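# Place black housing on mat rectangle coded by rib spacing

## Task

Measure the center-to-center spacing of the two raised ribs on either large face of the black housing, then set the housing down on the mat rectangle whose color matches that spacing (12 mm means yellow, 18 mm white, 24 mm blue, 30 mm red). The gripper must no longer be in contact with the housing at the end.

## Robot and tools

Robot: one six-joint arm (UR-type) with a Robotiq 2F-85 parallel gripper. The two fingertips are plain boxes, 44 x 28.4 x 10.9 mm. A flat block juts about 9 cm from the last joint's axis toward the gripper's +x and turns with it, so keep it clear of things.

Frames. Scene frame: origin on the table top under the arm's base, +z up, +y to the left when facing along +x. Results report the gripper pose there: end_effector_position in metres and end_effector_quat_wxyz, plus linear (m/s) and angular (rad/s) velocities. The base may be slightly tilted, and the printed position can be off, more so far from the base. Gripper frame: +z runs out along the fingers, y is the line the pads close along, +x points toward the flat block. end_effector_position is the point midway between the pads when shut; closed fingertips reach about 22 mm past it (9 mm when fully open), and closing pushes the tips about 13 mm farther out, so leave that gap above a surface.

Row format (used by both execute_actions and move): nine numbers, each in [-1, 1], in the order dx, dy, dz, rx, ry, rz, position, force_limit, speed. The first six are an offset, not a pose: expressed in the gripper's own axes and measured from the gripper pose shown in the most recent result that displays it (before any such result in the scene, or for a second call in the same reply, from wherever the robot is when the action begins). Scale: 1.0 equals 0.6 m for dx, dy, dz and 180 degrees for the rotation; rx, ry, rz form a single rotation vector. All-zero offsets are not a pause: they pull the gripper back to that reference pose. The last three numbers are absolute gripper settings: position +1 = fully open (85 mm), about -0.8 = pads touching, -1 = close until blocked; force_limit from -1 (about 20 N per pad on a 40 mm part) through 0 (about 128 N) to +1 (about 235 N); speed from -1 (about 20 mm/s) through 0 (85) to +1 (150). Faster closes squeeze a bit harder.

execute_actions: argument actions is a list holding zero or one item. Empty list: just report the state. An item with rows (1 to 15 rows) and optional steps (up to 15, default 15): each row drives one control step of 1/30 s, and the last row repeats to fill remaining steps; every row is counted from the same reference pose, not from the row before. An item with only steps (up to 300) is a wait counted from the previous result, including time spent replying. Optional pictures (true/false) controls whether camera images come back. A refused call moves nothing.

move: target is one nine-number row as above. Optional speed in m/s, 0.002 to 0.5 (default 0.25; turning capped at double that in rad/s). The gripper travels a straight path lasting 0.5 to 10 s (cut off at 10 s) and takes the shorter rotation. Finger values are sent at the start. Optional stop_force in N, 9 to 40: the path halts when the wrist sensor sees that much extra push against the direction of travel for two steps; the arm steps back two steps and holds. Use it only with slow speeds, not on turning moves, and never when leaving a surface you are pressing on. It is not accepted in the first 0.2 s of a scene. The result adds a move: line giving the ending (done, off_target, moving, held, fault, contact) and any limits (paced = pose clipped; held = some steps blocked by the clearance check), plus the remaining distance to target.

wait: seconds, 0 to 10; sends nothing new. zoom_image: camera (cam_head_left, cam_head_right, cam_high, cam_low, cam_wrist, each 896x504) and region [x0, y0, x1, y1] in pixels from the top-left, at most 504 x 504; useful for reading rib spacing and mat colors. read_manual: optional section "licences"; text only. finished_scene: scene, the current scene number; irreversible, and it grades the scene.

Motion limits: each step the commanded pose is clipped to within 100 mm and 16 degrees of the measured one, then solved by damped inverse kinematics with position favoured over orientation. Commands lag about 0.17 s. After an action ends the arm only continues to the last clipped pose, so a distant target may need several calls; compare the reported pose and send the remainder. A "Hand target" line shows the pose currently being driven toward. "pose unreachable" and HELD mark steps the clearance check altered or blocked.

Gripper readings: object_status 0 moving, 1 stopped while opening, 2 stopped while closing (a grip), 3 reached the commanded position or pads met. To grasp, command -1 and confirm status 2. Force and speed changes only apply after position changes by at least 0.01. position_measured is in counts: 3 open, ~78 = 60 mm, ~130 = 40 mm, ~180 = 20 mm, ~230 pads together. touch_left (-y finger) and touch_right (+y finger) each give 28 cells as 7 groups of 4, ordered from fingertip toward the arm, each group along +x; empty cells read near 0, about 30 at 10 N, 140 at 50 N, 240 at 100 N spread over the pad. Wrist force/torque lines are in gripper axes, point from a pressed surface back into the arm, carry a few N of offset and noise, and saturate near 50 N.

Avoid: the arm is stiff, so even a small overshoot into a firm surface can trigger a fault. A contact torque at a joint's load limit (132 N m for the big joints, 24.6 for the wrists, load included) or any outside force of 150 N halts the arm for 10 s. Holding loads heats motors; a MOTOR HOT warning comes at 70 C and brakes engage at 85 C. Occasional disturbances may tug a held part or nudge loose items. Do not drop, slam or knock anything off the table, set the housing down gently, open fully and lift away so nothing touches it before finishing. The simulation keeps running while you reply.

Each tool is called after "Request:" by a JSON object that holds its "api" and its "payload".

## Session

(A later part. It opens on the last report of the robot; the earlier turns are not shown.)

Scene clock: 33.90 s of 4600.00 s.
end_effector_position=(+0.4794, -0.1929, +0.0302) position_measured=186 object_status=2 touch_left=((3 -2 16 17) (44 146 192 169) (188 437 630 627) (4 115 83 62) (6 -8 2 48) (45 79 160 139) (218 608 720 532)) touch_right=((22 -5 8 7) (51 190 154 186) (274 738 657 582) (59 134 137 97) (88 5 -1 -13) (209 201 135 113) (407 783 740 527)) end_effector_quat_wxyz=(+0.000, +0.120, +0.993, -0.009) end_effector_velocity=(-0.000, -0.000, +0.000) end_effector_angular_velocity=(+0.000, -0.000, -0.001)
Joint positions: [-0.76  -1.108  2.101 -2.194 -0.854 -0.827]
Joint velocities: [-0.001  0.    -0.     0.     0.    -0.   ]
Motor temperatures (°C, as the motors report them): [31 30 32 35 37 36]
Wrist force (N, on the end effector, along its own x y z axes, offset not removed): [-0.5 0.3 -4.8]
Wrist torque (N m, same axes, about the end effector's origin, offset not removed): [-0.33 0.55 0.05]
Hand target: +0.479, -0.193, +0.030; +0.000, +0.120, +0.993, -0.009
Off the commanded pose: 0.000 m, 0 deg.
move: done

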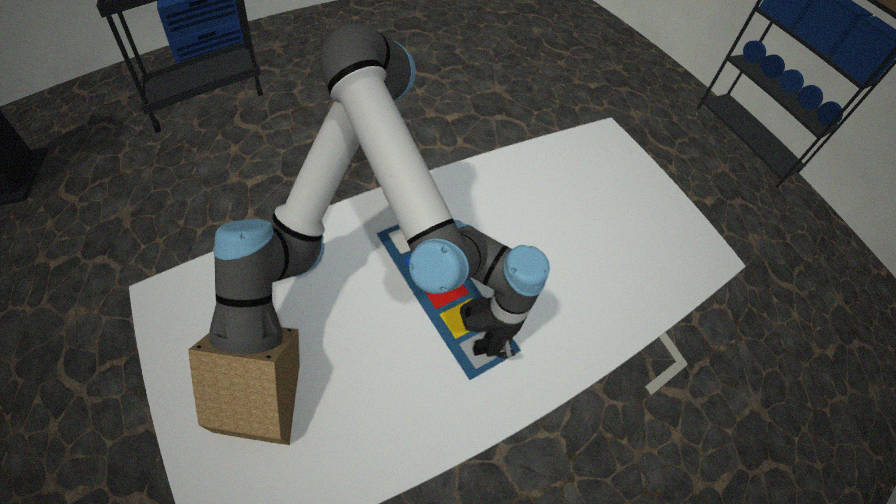

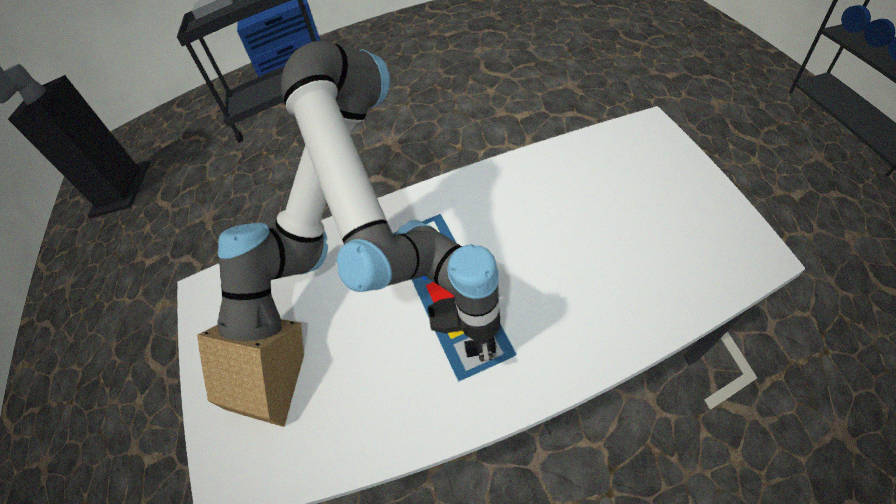

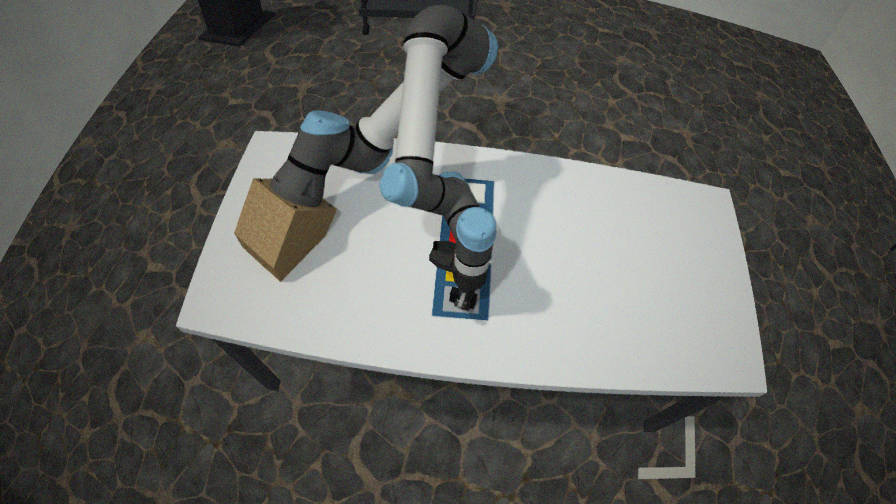

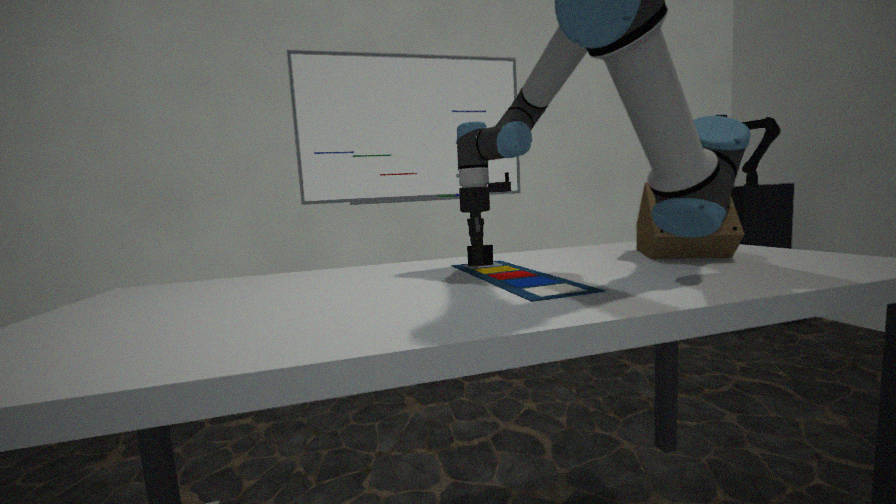

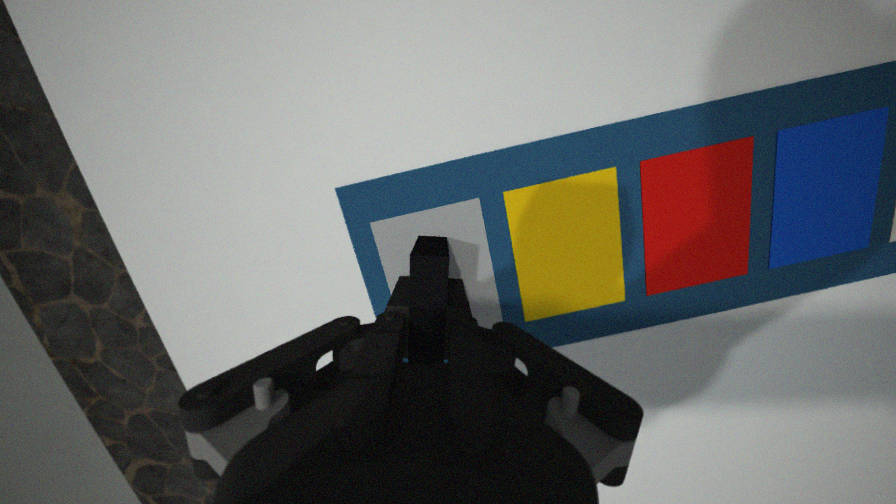

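Request:
{"api": "move", "payload": {"target": [0,0,-0.06,0,0,0,-1,-0.3,0]}}

Request:
{"api": "move", "payload": {"target": [0.098,0.396,0,0,0,-0.078,-1,-0.3,0]}}

Scene clock: 36.90 s of 4600.00 s.
end_effector_position=(+0.4795, -0.1922, +0.0660) position_measured=186 object_status=2 touch_left=((-1 2 19 7) (63 146 189 162) (171 433 624 624) (25 116 98 71) (-9 -9 -13 28) (60 100 151 160) (210 589 729 533)) touch_right=((9 -6 -2 14) (60 197 134 183) (272 723 644 585) (59 127 126 108) (81 12 10 -7) (216 190 125 118) (387 792 745 540)) end_effector_quat_wxyz=(+0.000, +0.120, +0.993, -0.009) end_effector_velocity=(-0.001, +0.000, +0.002) end_effector_angular_velocity=(+0.002, +0.000, -0.003)
Joint positions: [-0.807 -1.162  2.073 -2.075 -0.872 -0.883]
Joint velocities: [-0.004 -0.002 -0.002  0.01  -0.001 -0.003]
Motor temperatures (°C, as the motors report them): [31 30 32 35 37 36]
Wrist force (N, on the end effector, along its own x y z axes, offset not removed): [0.0 -1.5 -0.4]
Wrist torque (N m, same axes, about the end effector's origin, offset not removed): [-0.42 0.11 0.15]
Hand target: +0.479, -0.192, +0.066; +0.000, +0.120, +0.993, -0.009
Off the commanded pose: 0.000 m, 0 deg.
move: done

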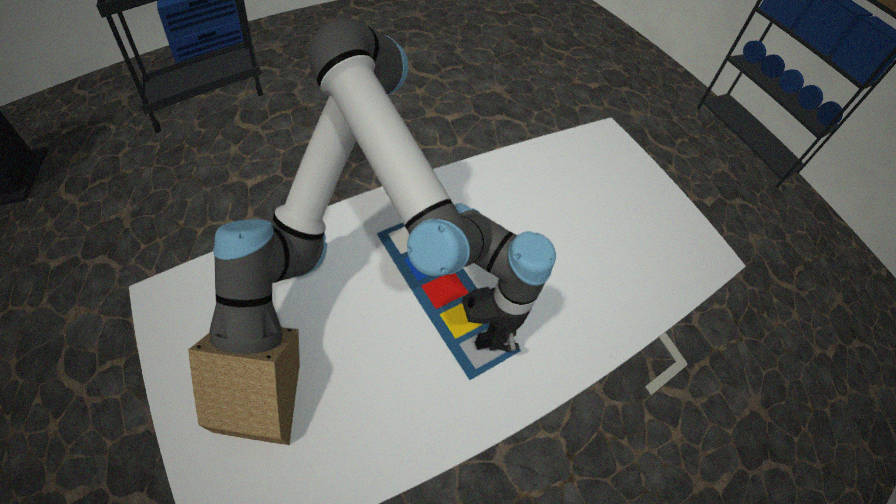

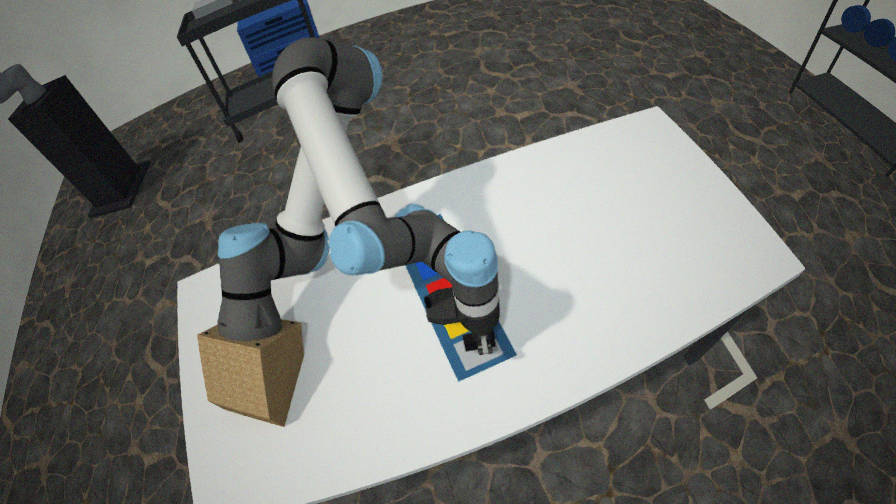

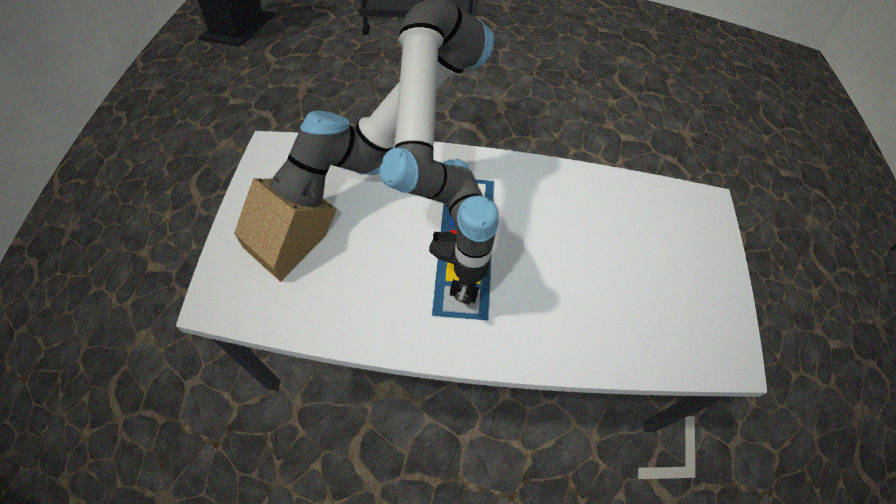

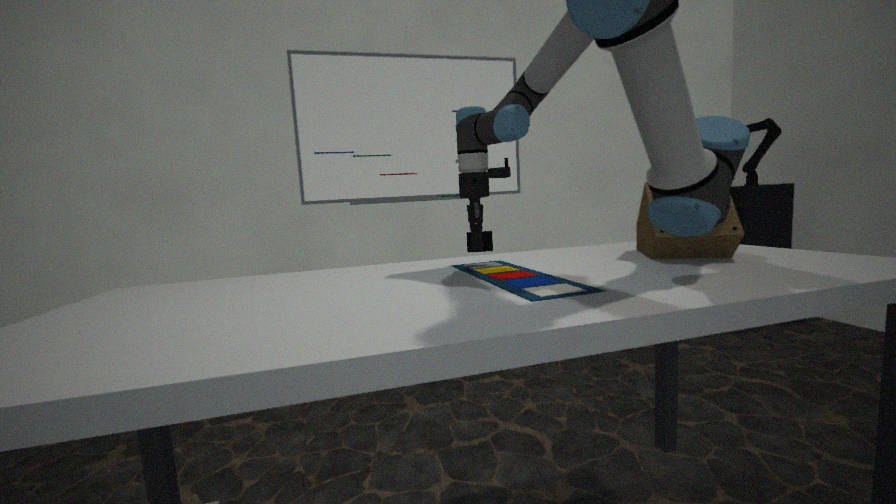

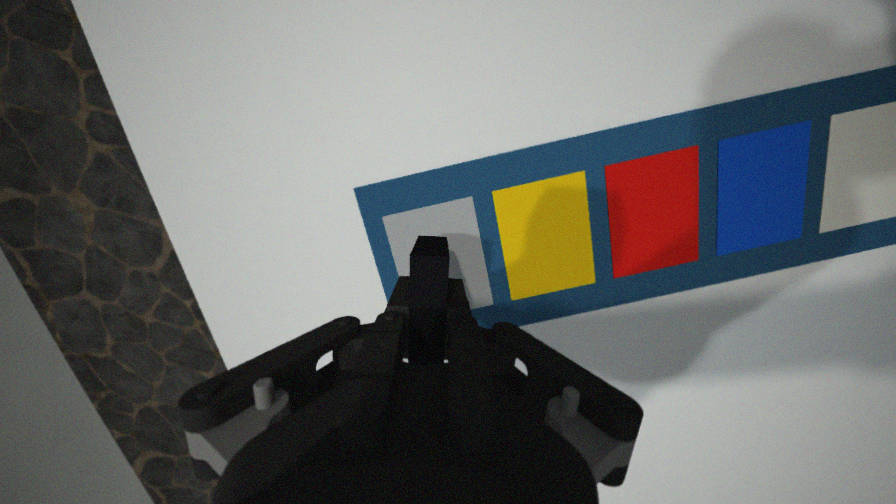

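Scene clock: 38.47 s of 4600.00 s.
end_effector_position=(+0.4788, +0.0521, +0.0615) position_measured=186 object_status=2 touch_left=((-3 18 22 7) (53 146 197 184) (185 458 631 612) (21 129 93 82) (-6 -3 7 25) (39 86 159 162) (202 600 740 545)) touch_right=((1 -10 17 11) (55 189 144 172) (256 727 657 563) (75 115 130 73) (61 -16 9 -5) (190 180 141 135) (395 784 747 517)) end_effector_quat_wxyz=(-0.001, -0.002, +1.000, -0.009) end_effector_velocity=(-0.000, +0.002, +0.000) end_effector_angular_velocity=(+0.001, +0.001, +0.000)
Joint positions: [-0.575 -1.721  2.285 -1.93  -0.801 -0.829]
Joint velocities: [ 0.001 -0.004 -0.     0.004  0.     0.001]
Motor temperatures (°C, as the motors report them): [31 30 32 35 37 36]
Wrist force (N, on the end effector, along its own x y z axes, offset not removed): [-0.1 0.5 -1.1]
Wrist torque (N m, same axes, about the end effector's origin, offset not removed): [-0.03 0.21 0.13]
Hand target: +0.479, +0.052, +0.062; -0.001, -0.002, +1.000, -0.009
Off the commanded pose: 0.000 m, 0 deg.
move: done

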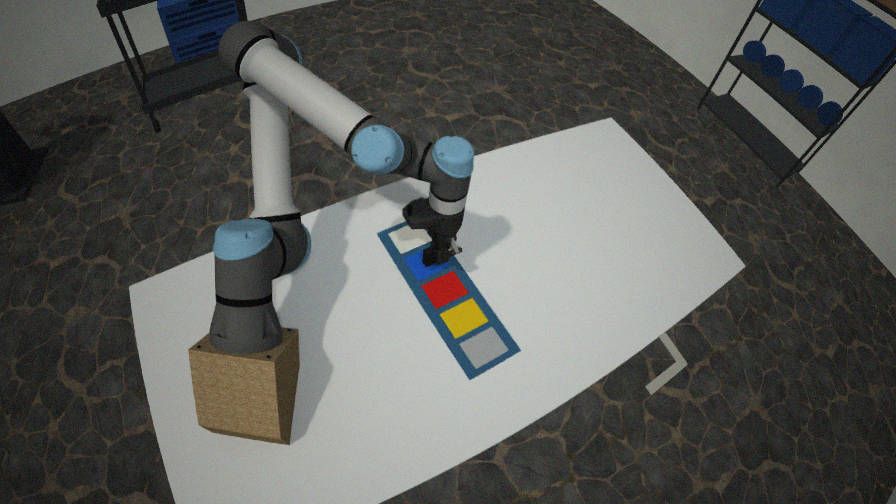

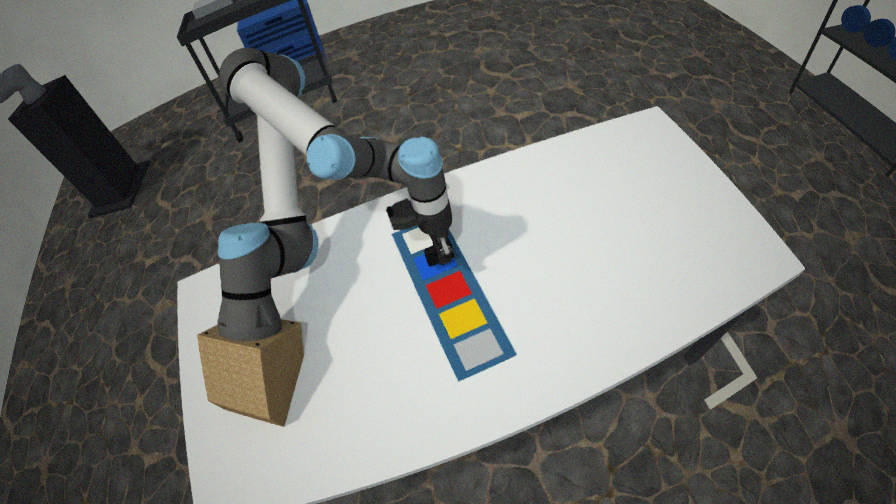

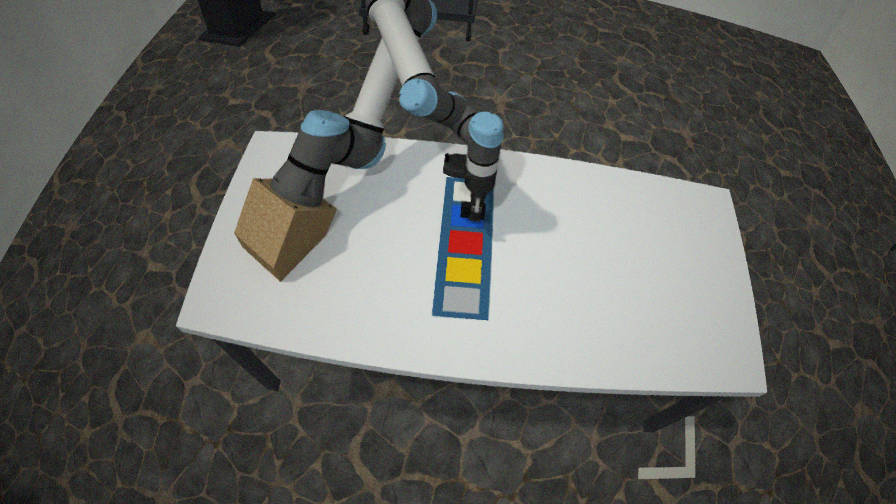

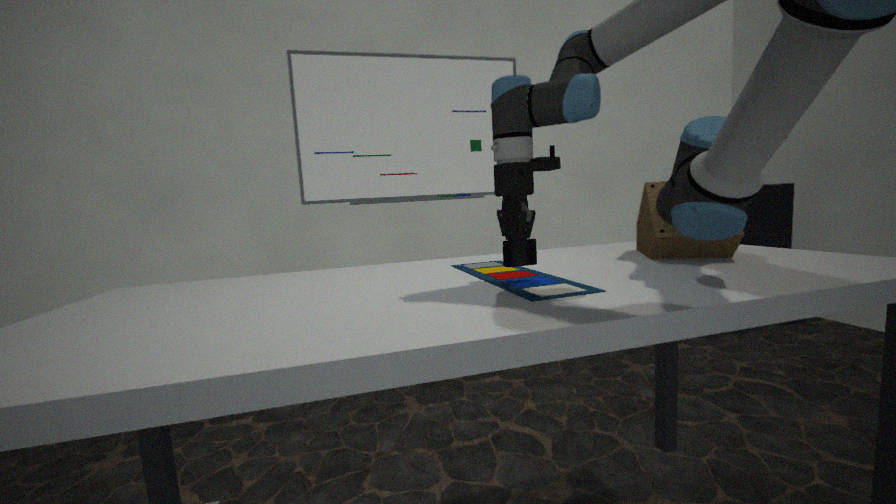

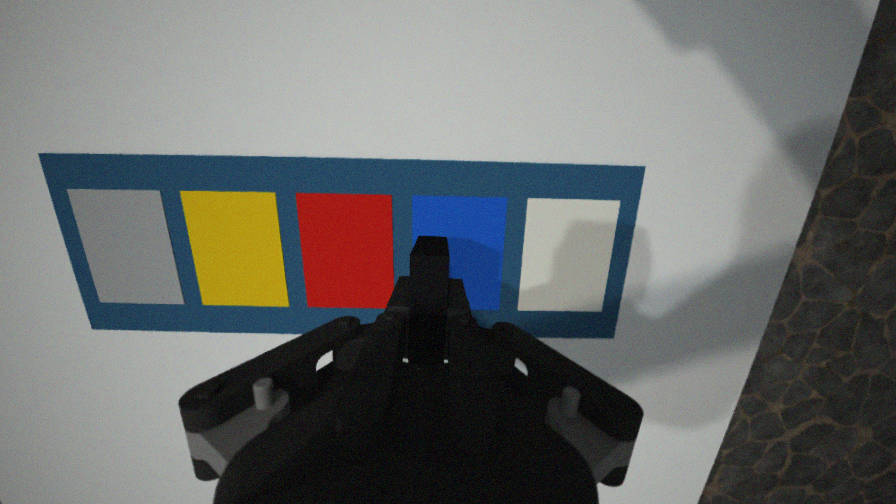

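Request:
{"api": "move", "payload": {"target": [0.015,0.032,0.035,0,0,0,-1,-0.3,0]}}

Scene clock: 40.60 s of 4600.00 s.
end_effector_position=(+0.4697, +0.0708, +0.0404) position_measured=186 object_status=2 touch_left=((1 8 18 -1) (45 147 190 169) (174 454 648 630) (23 103 100 70) (4 7 20 21) (56 78 148 151) (214 583 717 522)) touch_right=((8 7 12 17) (61 188 138 197) (265 721 654 564) (55 114 135 100) (71 23 -8 -2) (208 201 127 120) (405 786 737 519)) end_effector_quat_wxyz=(-0.001, -0.002, +1.000, -0.009) end_effector_velocity=(-0.000, +0.001, -0.001) end_effector_angular_velocity=(-0.001, -0.000, +0.002)
Joint positions: [-0.52  -1.741  2.336 -2.014 -0.791 -0.754]
Joint velocities: [ 0.004 -0.001  0.003 -0.006  0.     0.004]
Motor temperatures (°C, as the motors report them): [31 30 32 35 37 36]
Wrist force (N, on the end effector, along its own x y z axes, offset not removed): [-3.0 -1.4 -1.8]
Wrist torque (N m, same axes, about the end effector's origin, offset not removed): [-0.41 0.58 0.08]
Hand target: +0.470, +0.071, +0.040; -0.001, -0.002, +1.000, -0.009
Off the commanded pose: 0.000 m, 0 deg.
move: done

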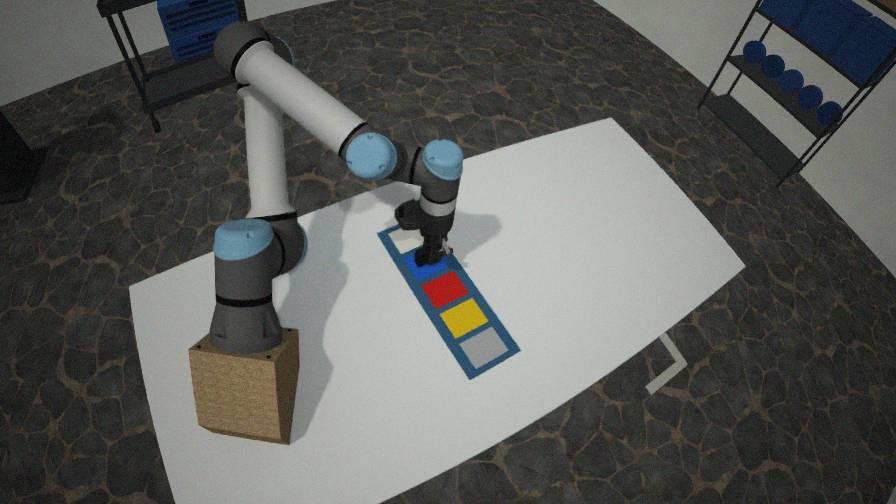

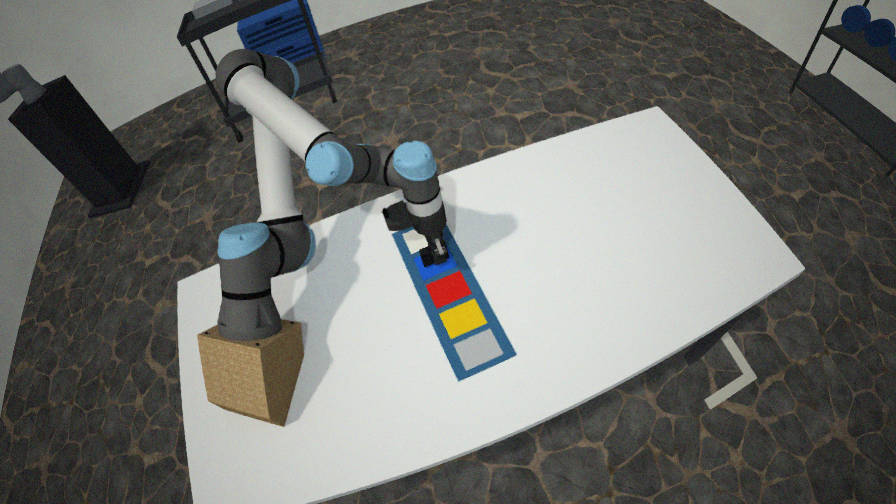

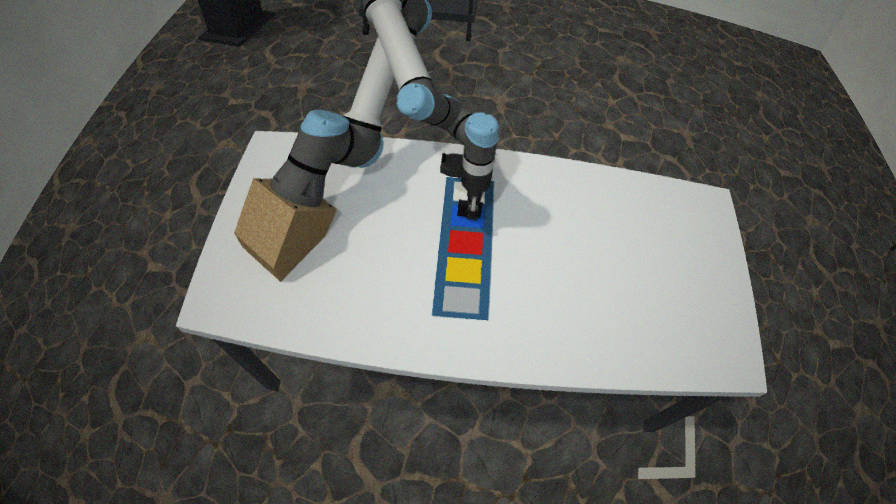

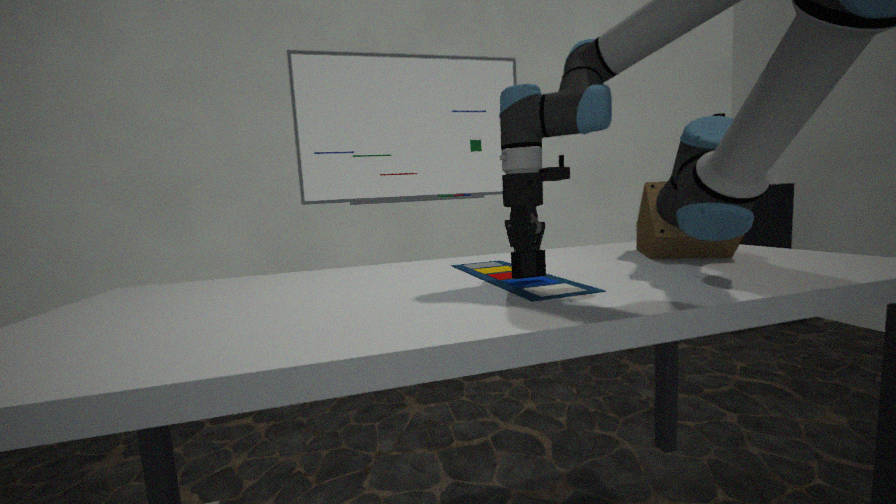

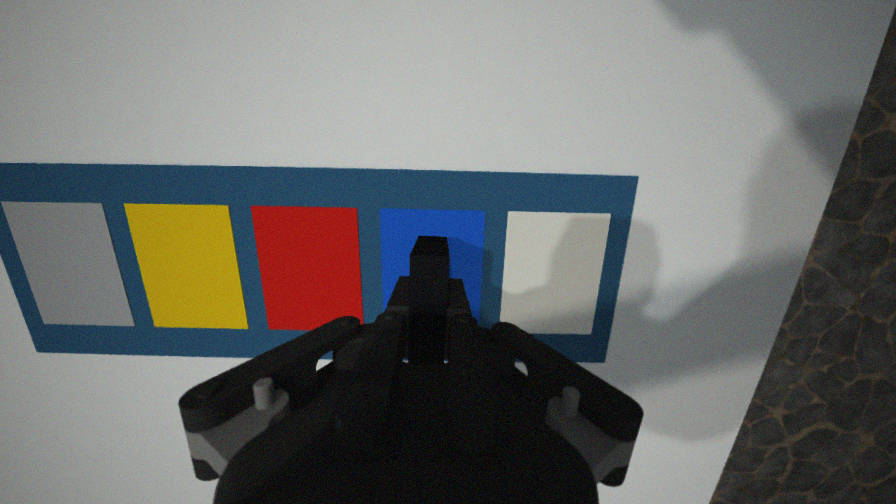

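Request:
{"api": "move", "payload": {"target": [0,0,0.02,0,0,0,-1,-0.3,0], "speed": 0.01, "stop_force": 10}}

Request:
{"api": "move", "payload": {"target": [0,0,0,0,0,0,1,0,0]}}

Request:
{"api": "move", "payload": {"target": [0,0,-0.15,0,0,0,1,0,0]}}

Scene clock: 43.03 s of 4600.00 s.
end_effector_position=(+0.4696, +0.0706, +0.0296) position_measured=186 object_status=2 touch_left=((-7 0 12 7) (41 109 152 130) (178 457 643 638) (6 129 83 85) (-5 -10 15 24) (47 100 162 153) (207 600 741 528)) touch_right=((20 -7 14 -11) (63 150 113 150) (275 759 678 606) (53 142 161 98) (63 3 2 -2) (198 167 137 122) (381 779 734 540)) end_effector_quat_wxyz=(-0.001, -0.002, +1.000, -0.009) end_effector_velocity=(+0.000, +0.001, +0.002) end_effector_angular_velocity=(+0.000, -0.000, +0.003)
Joint positions: [-0.498 -1.719  2.349 -2.069 -0.788 -0.724]
Joint velocities: [-0.004 -0.006 -0.003  0.012 -0.    -0.008]
Motor temperatures (°C, as the motors report them): [31 30 32 35 37 36]
Wrist force (N, on the end effector, along its own x y z axes, offset not removed): [0.1 -2.2 -18.2]
Wrist torque (N m, same axes, about the end effector's origin, offset not removed): [-0.31 0.25 -0.02]
Hand target: +0.470, +0.071, +0.030; -0.001, -0.002, +1.000, -0.009
Off the commanded pose: 0.001 m, 0 deg.
move: contact

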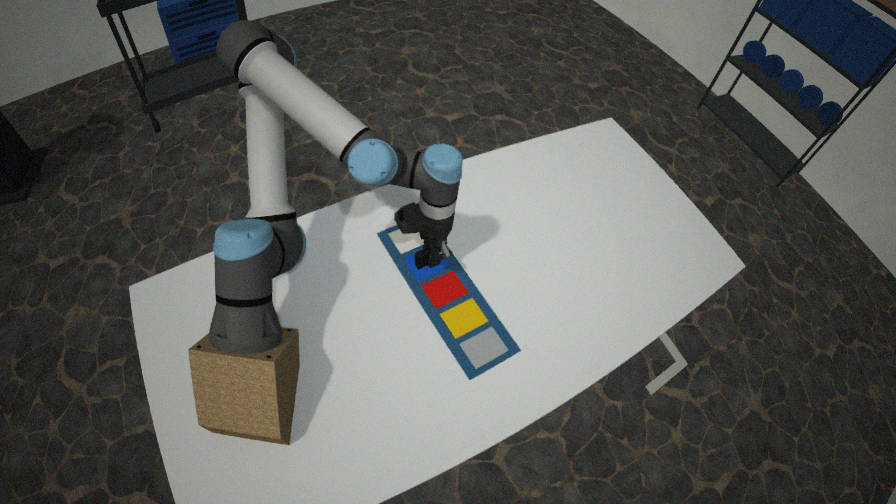

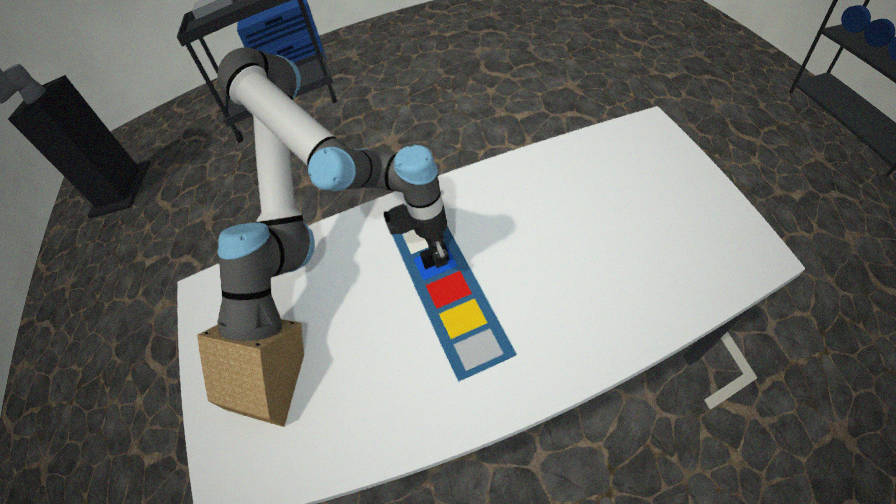

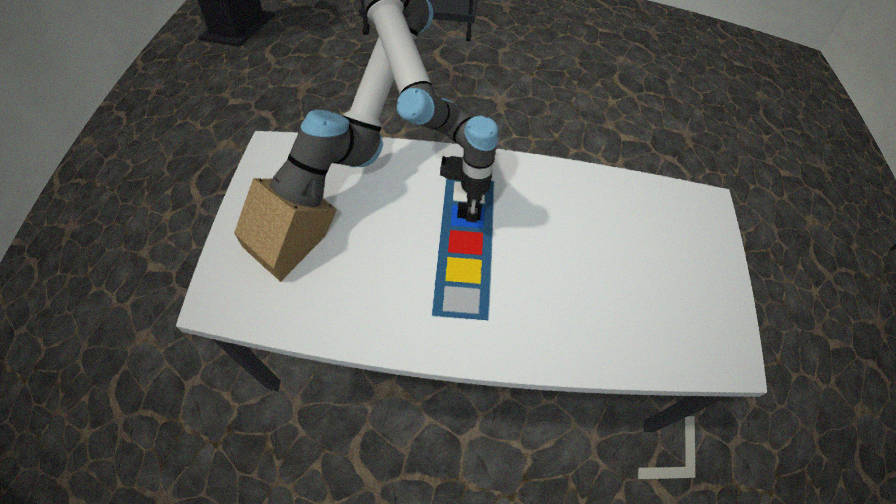

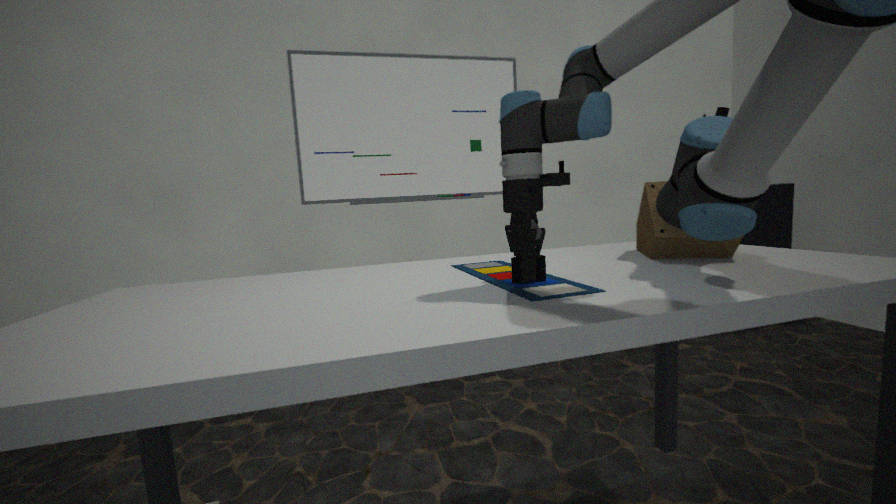

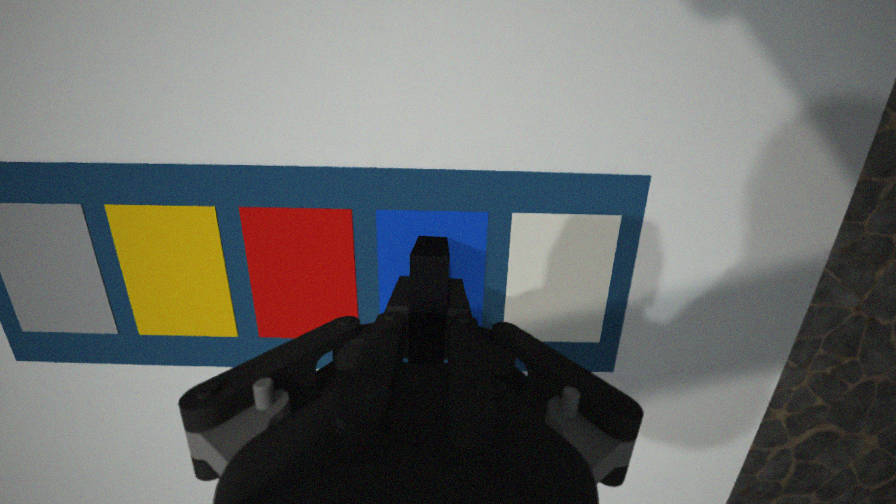

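Scene clock: 44.20 s of 4600.00 s.
end_effector_position=(+0.4696, +0.0706, +0.0296) position_measured=3 object_status=0 touch_left=((7 5 -10 2) (-13 -2 12 16) (3 -20 -5 -16) (-3 -1 3 2) (-2 4 10 -19) (16 18 -11 -7) (6 12 -2 2)) touch_right=((20 -5 1 6) (-1 5 5 13) (7 0 -7 -8) (-14 13 11 -5) (11 2 9 2) (0 7 -9 11) (1 -4 -16 5)) end_effector_quat_wxyz=(-0.001, -0.002, +1.000, -0.009) end_effector_velocity=(+0.000, +0.000, +0.000) end_effector_angular_velocity=(-0.000, -0.001, +0.004)
Joint positions: [-0.498 -1.719  2.349 -2.069 -0.788 -0.724]
Joint velocities: [-0.    -0.001 -0.    -0.001  0.    -0.003]
Motor temperatures (°C, as the motors report them): [31 30 32 35 37 36]
Wrist force (N, on the end effector, along its own x y z axes, offset not removed): [0.0 -0.3 -2.3]
Wrist torque (N m, same axes, about the end effector's origin, offset not removed): [-0.17 0.17 0.24]
Hand target: +0.470, +0.071, +0.030; -0.001, -0.002, +1.000, -0.009
Off the commanded pose: 0.000 m, 0 deg.
move: done

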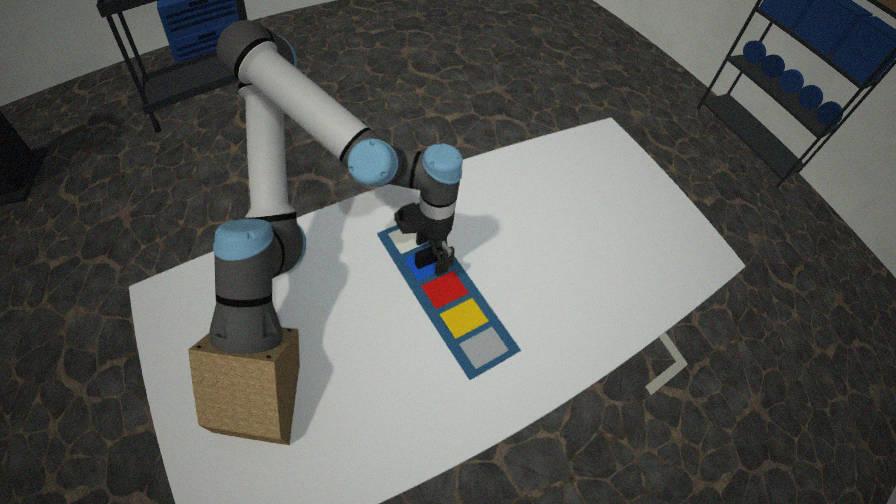

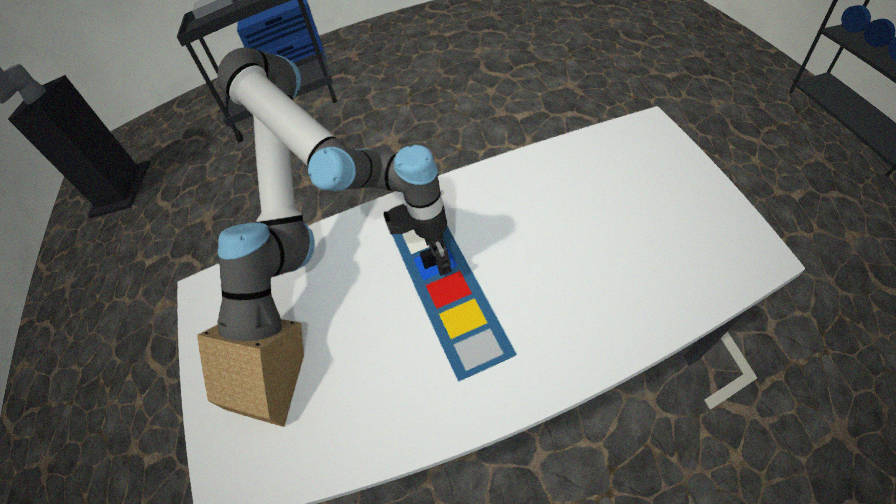

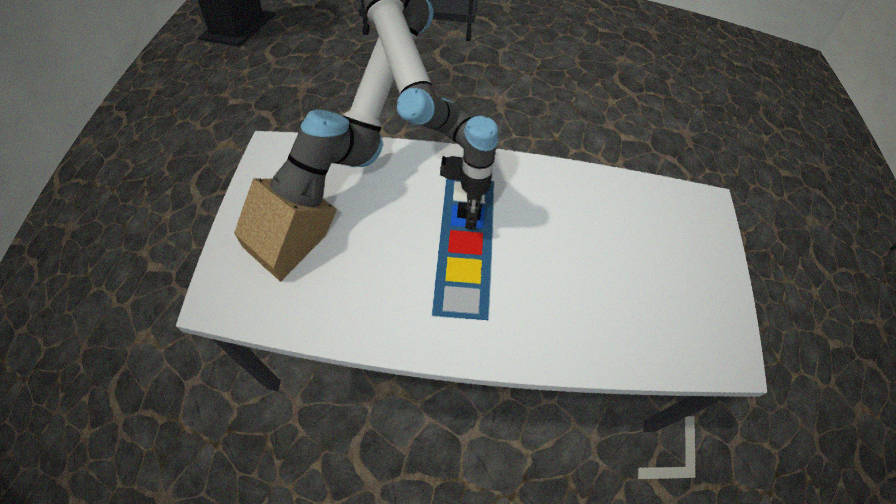

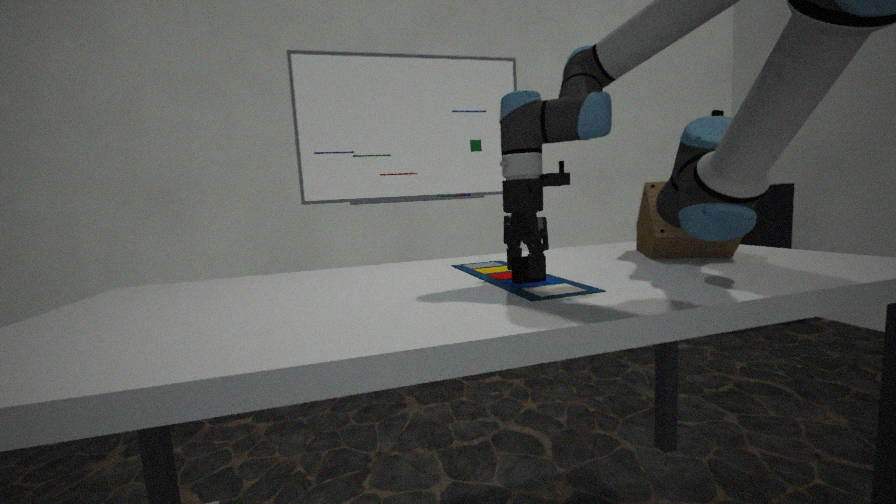

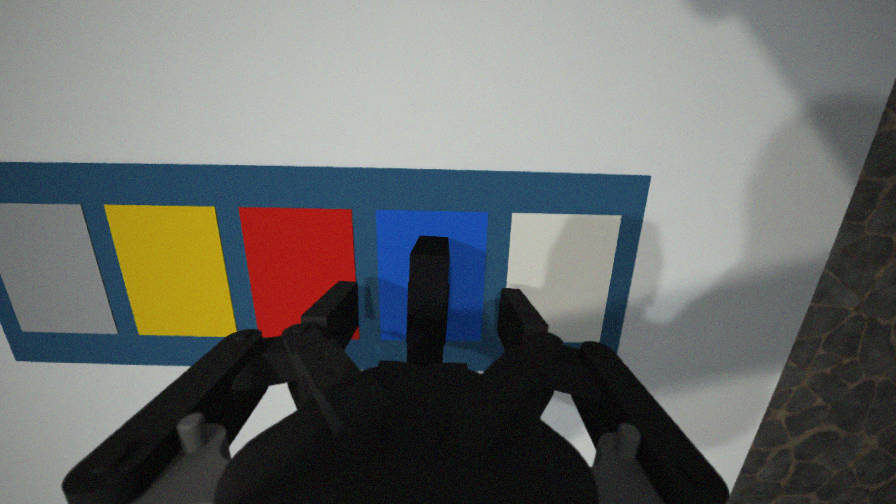

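Scene clock: 45.20 s of 4600.00 s.
end_effector_position=(+0.4697, +0.0722, +0.1193) position_measured=3 object_status=3 touch_left=((-1 -10 -18 5) (-11 -3 3 15) (3 -2 0 2) (15 11 14 -18) (5 0 -10 8) (12 5 -3 3) (5 1 15 1)) touch_right=((21 -6 -11 3) (-8 -8 14 14) (3 1 -2 9) (8 7 5 7) (20 -7 18 9) (-9 0 5 13) (10 -6 2 3)) end_effector_quat_wxyz=(-0.001, -0.002, +1.000, -0.009) end_effector_velocity=(-0.001, -0.000, +0.002) end_effector_angular_velocity=(+0.001, +0.002, +0.000)
Joint positions: [-0.677 -1.854  2.217 -1.634 -0.827 -0.966]
Joint velocities: [-0.005 -0.    -0.004  0.012 -0.003 -0.009]
Motor temperatures (°C, as the motors report them): [31 30 32 35 37 36]
Wrist force (N, on the end effector, along its own x y z axes, offset not removed): [-0.5 0.1 -1.5]
Wrist torque (N m, same axes, about the end effector's origin, offset not removed): [0.00 0.27 0.09]
Hand target: +0.470, +0.072, +0.119; -0.001, -0.002, +1.000, -0.009
Off the commanded pose: 0.000 m, 0 deg.
move: done

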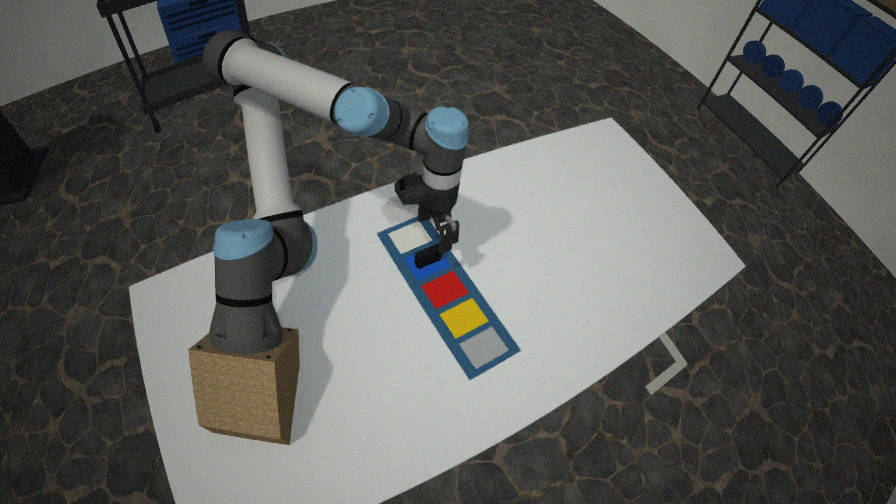

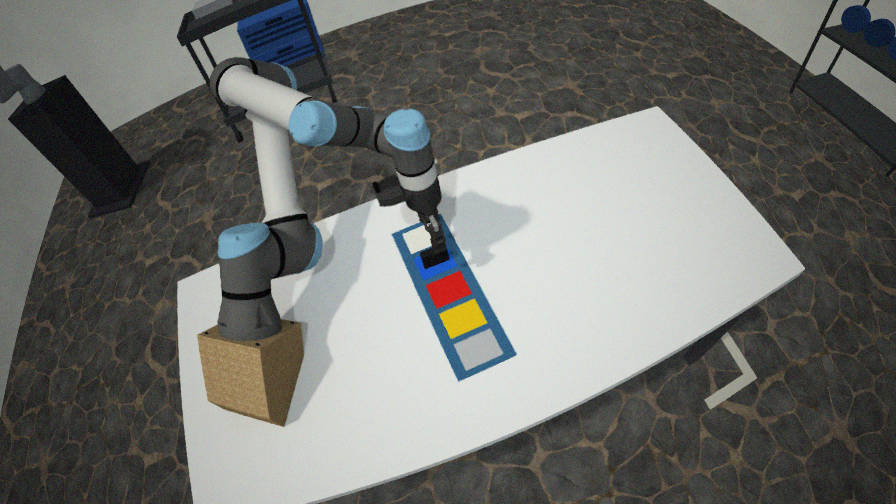

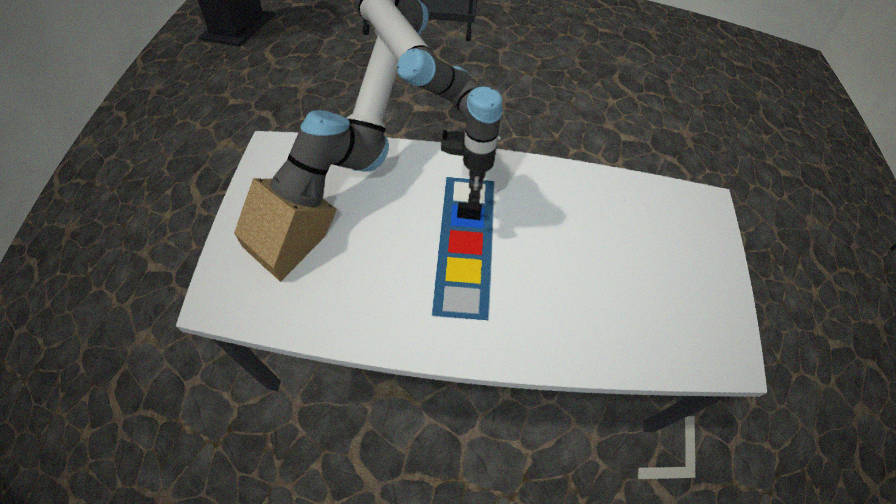

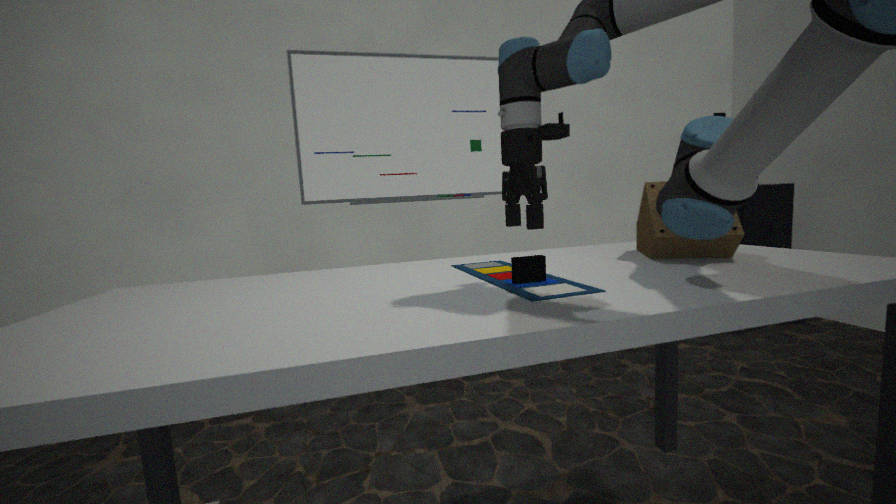

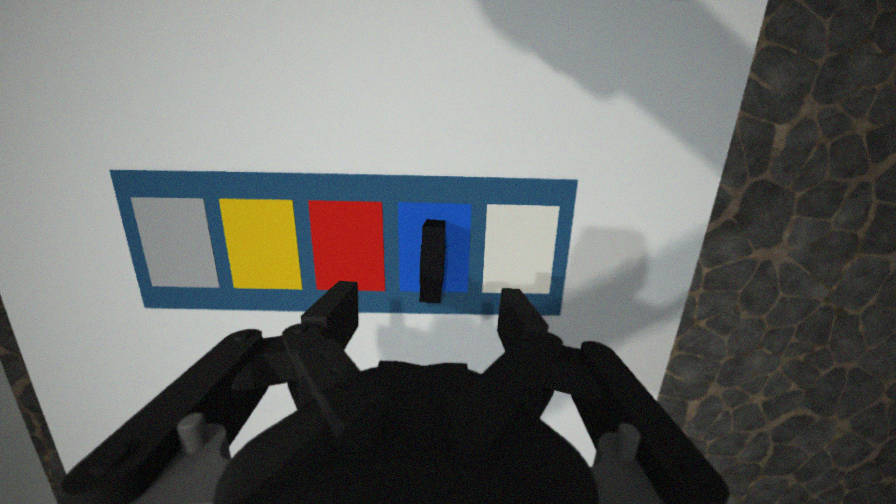

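Request:
{"api": "finished_scene", "payload": {"scene": 1}}

The scene is finished: the task was done.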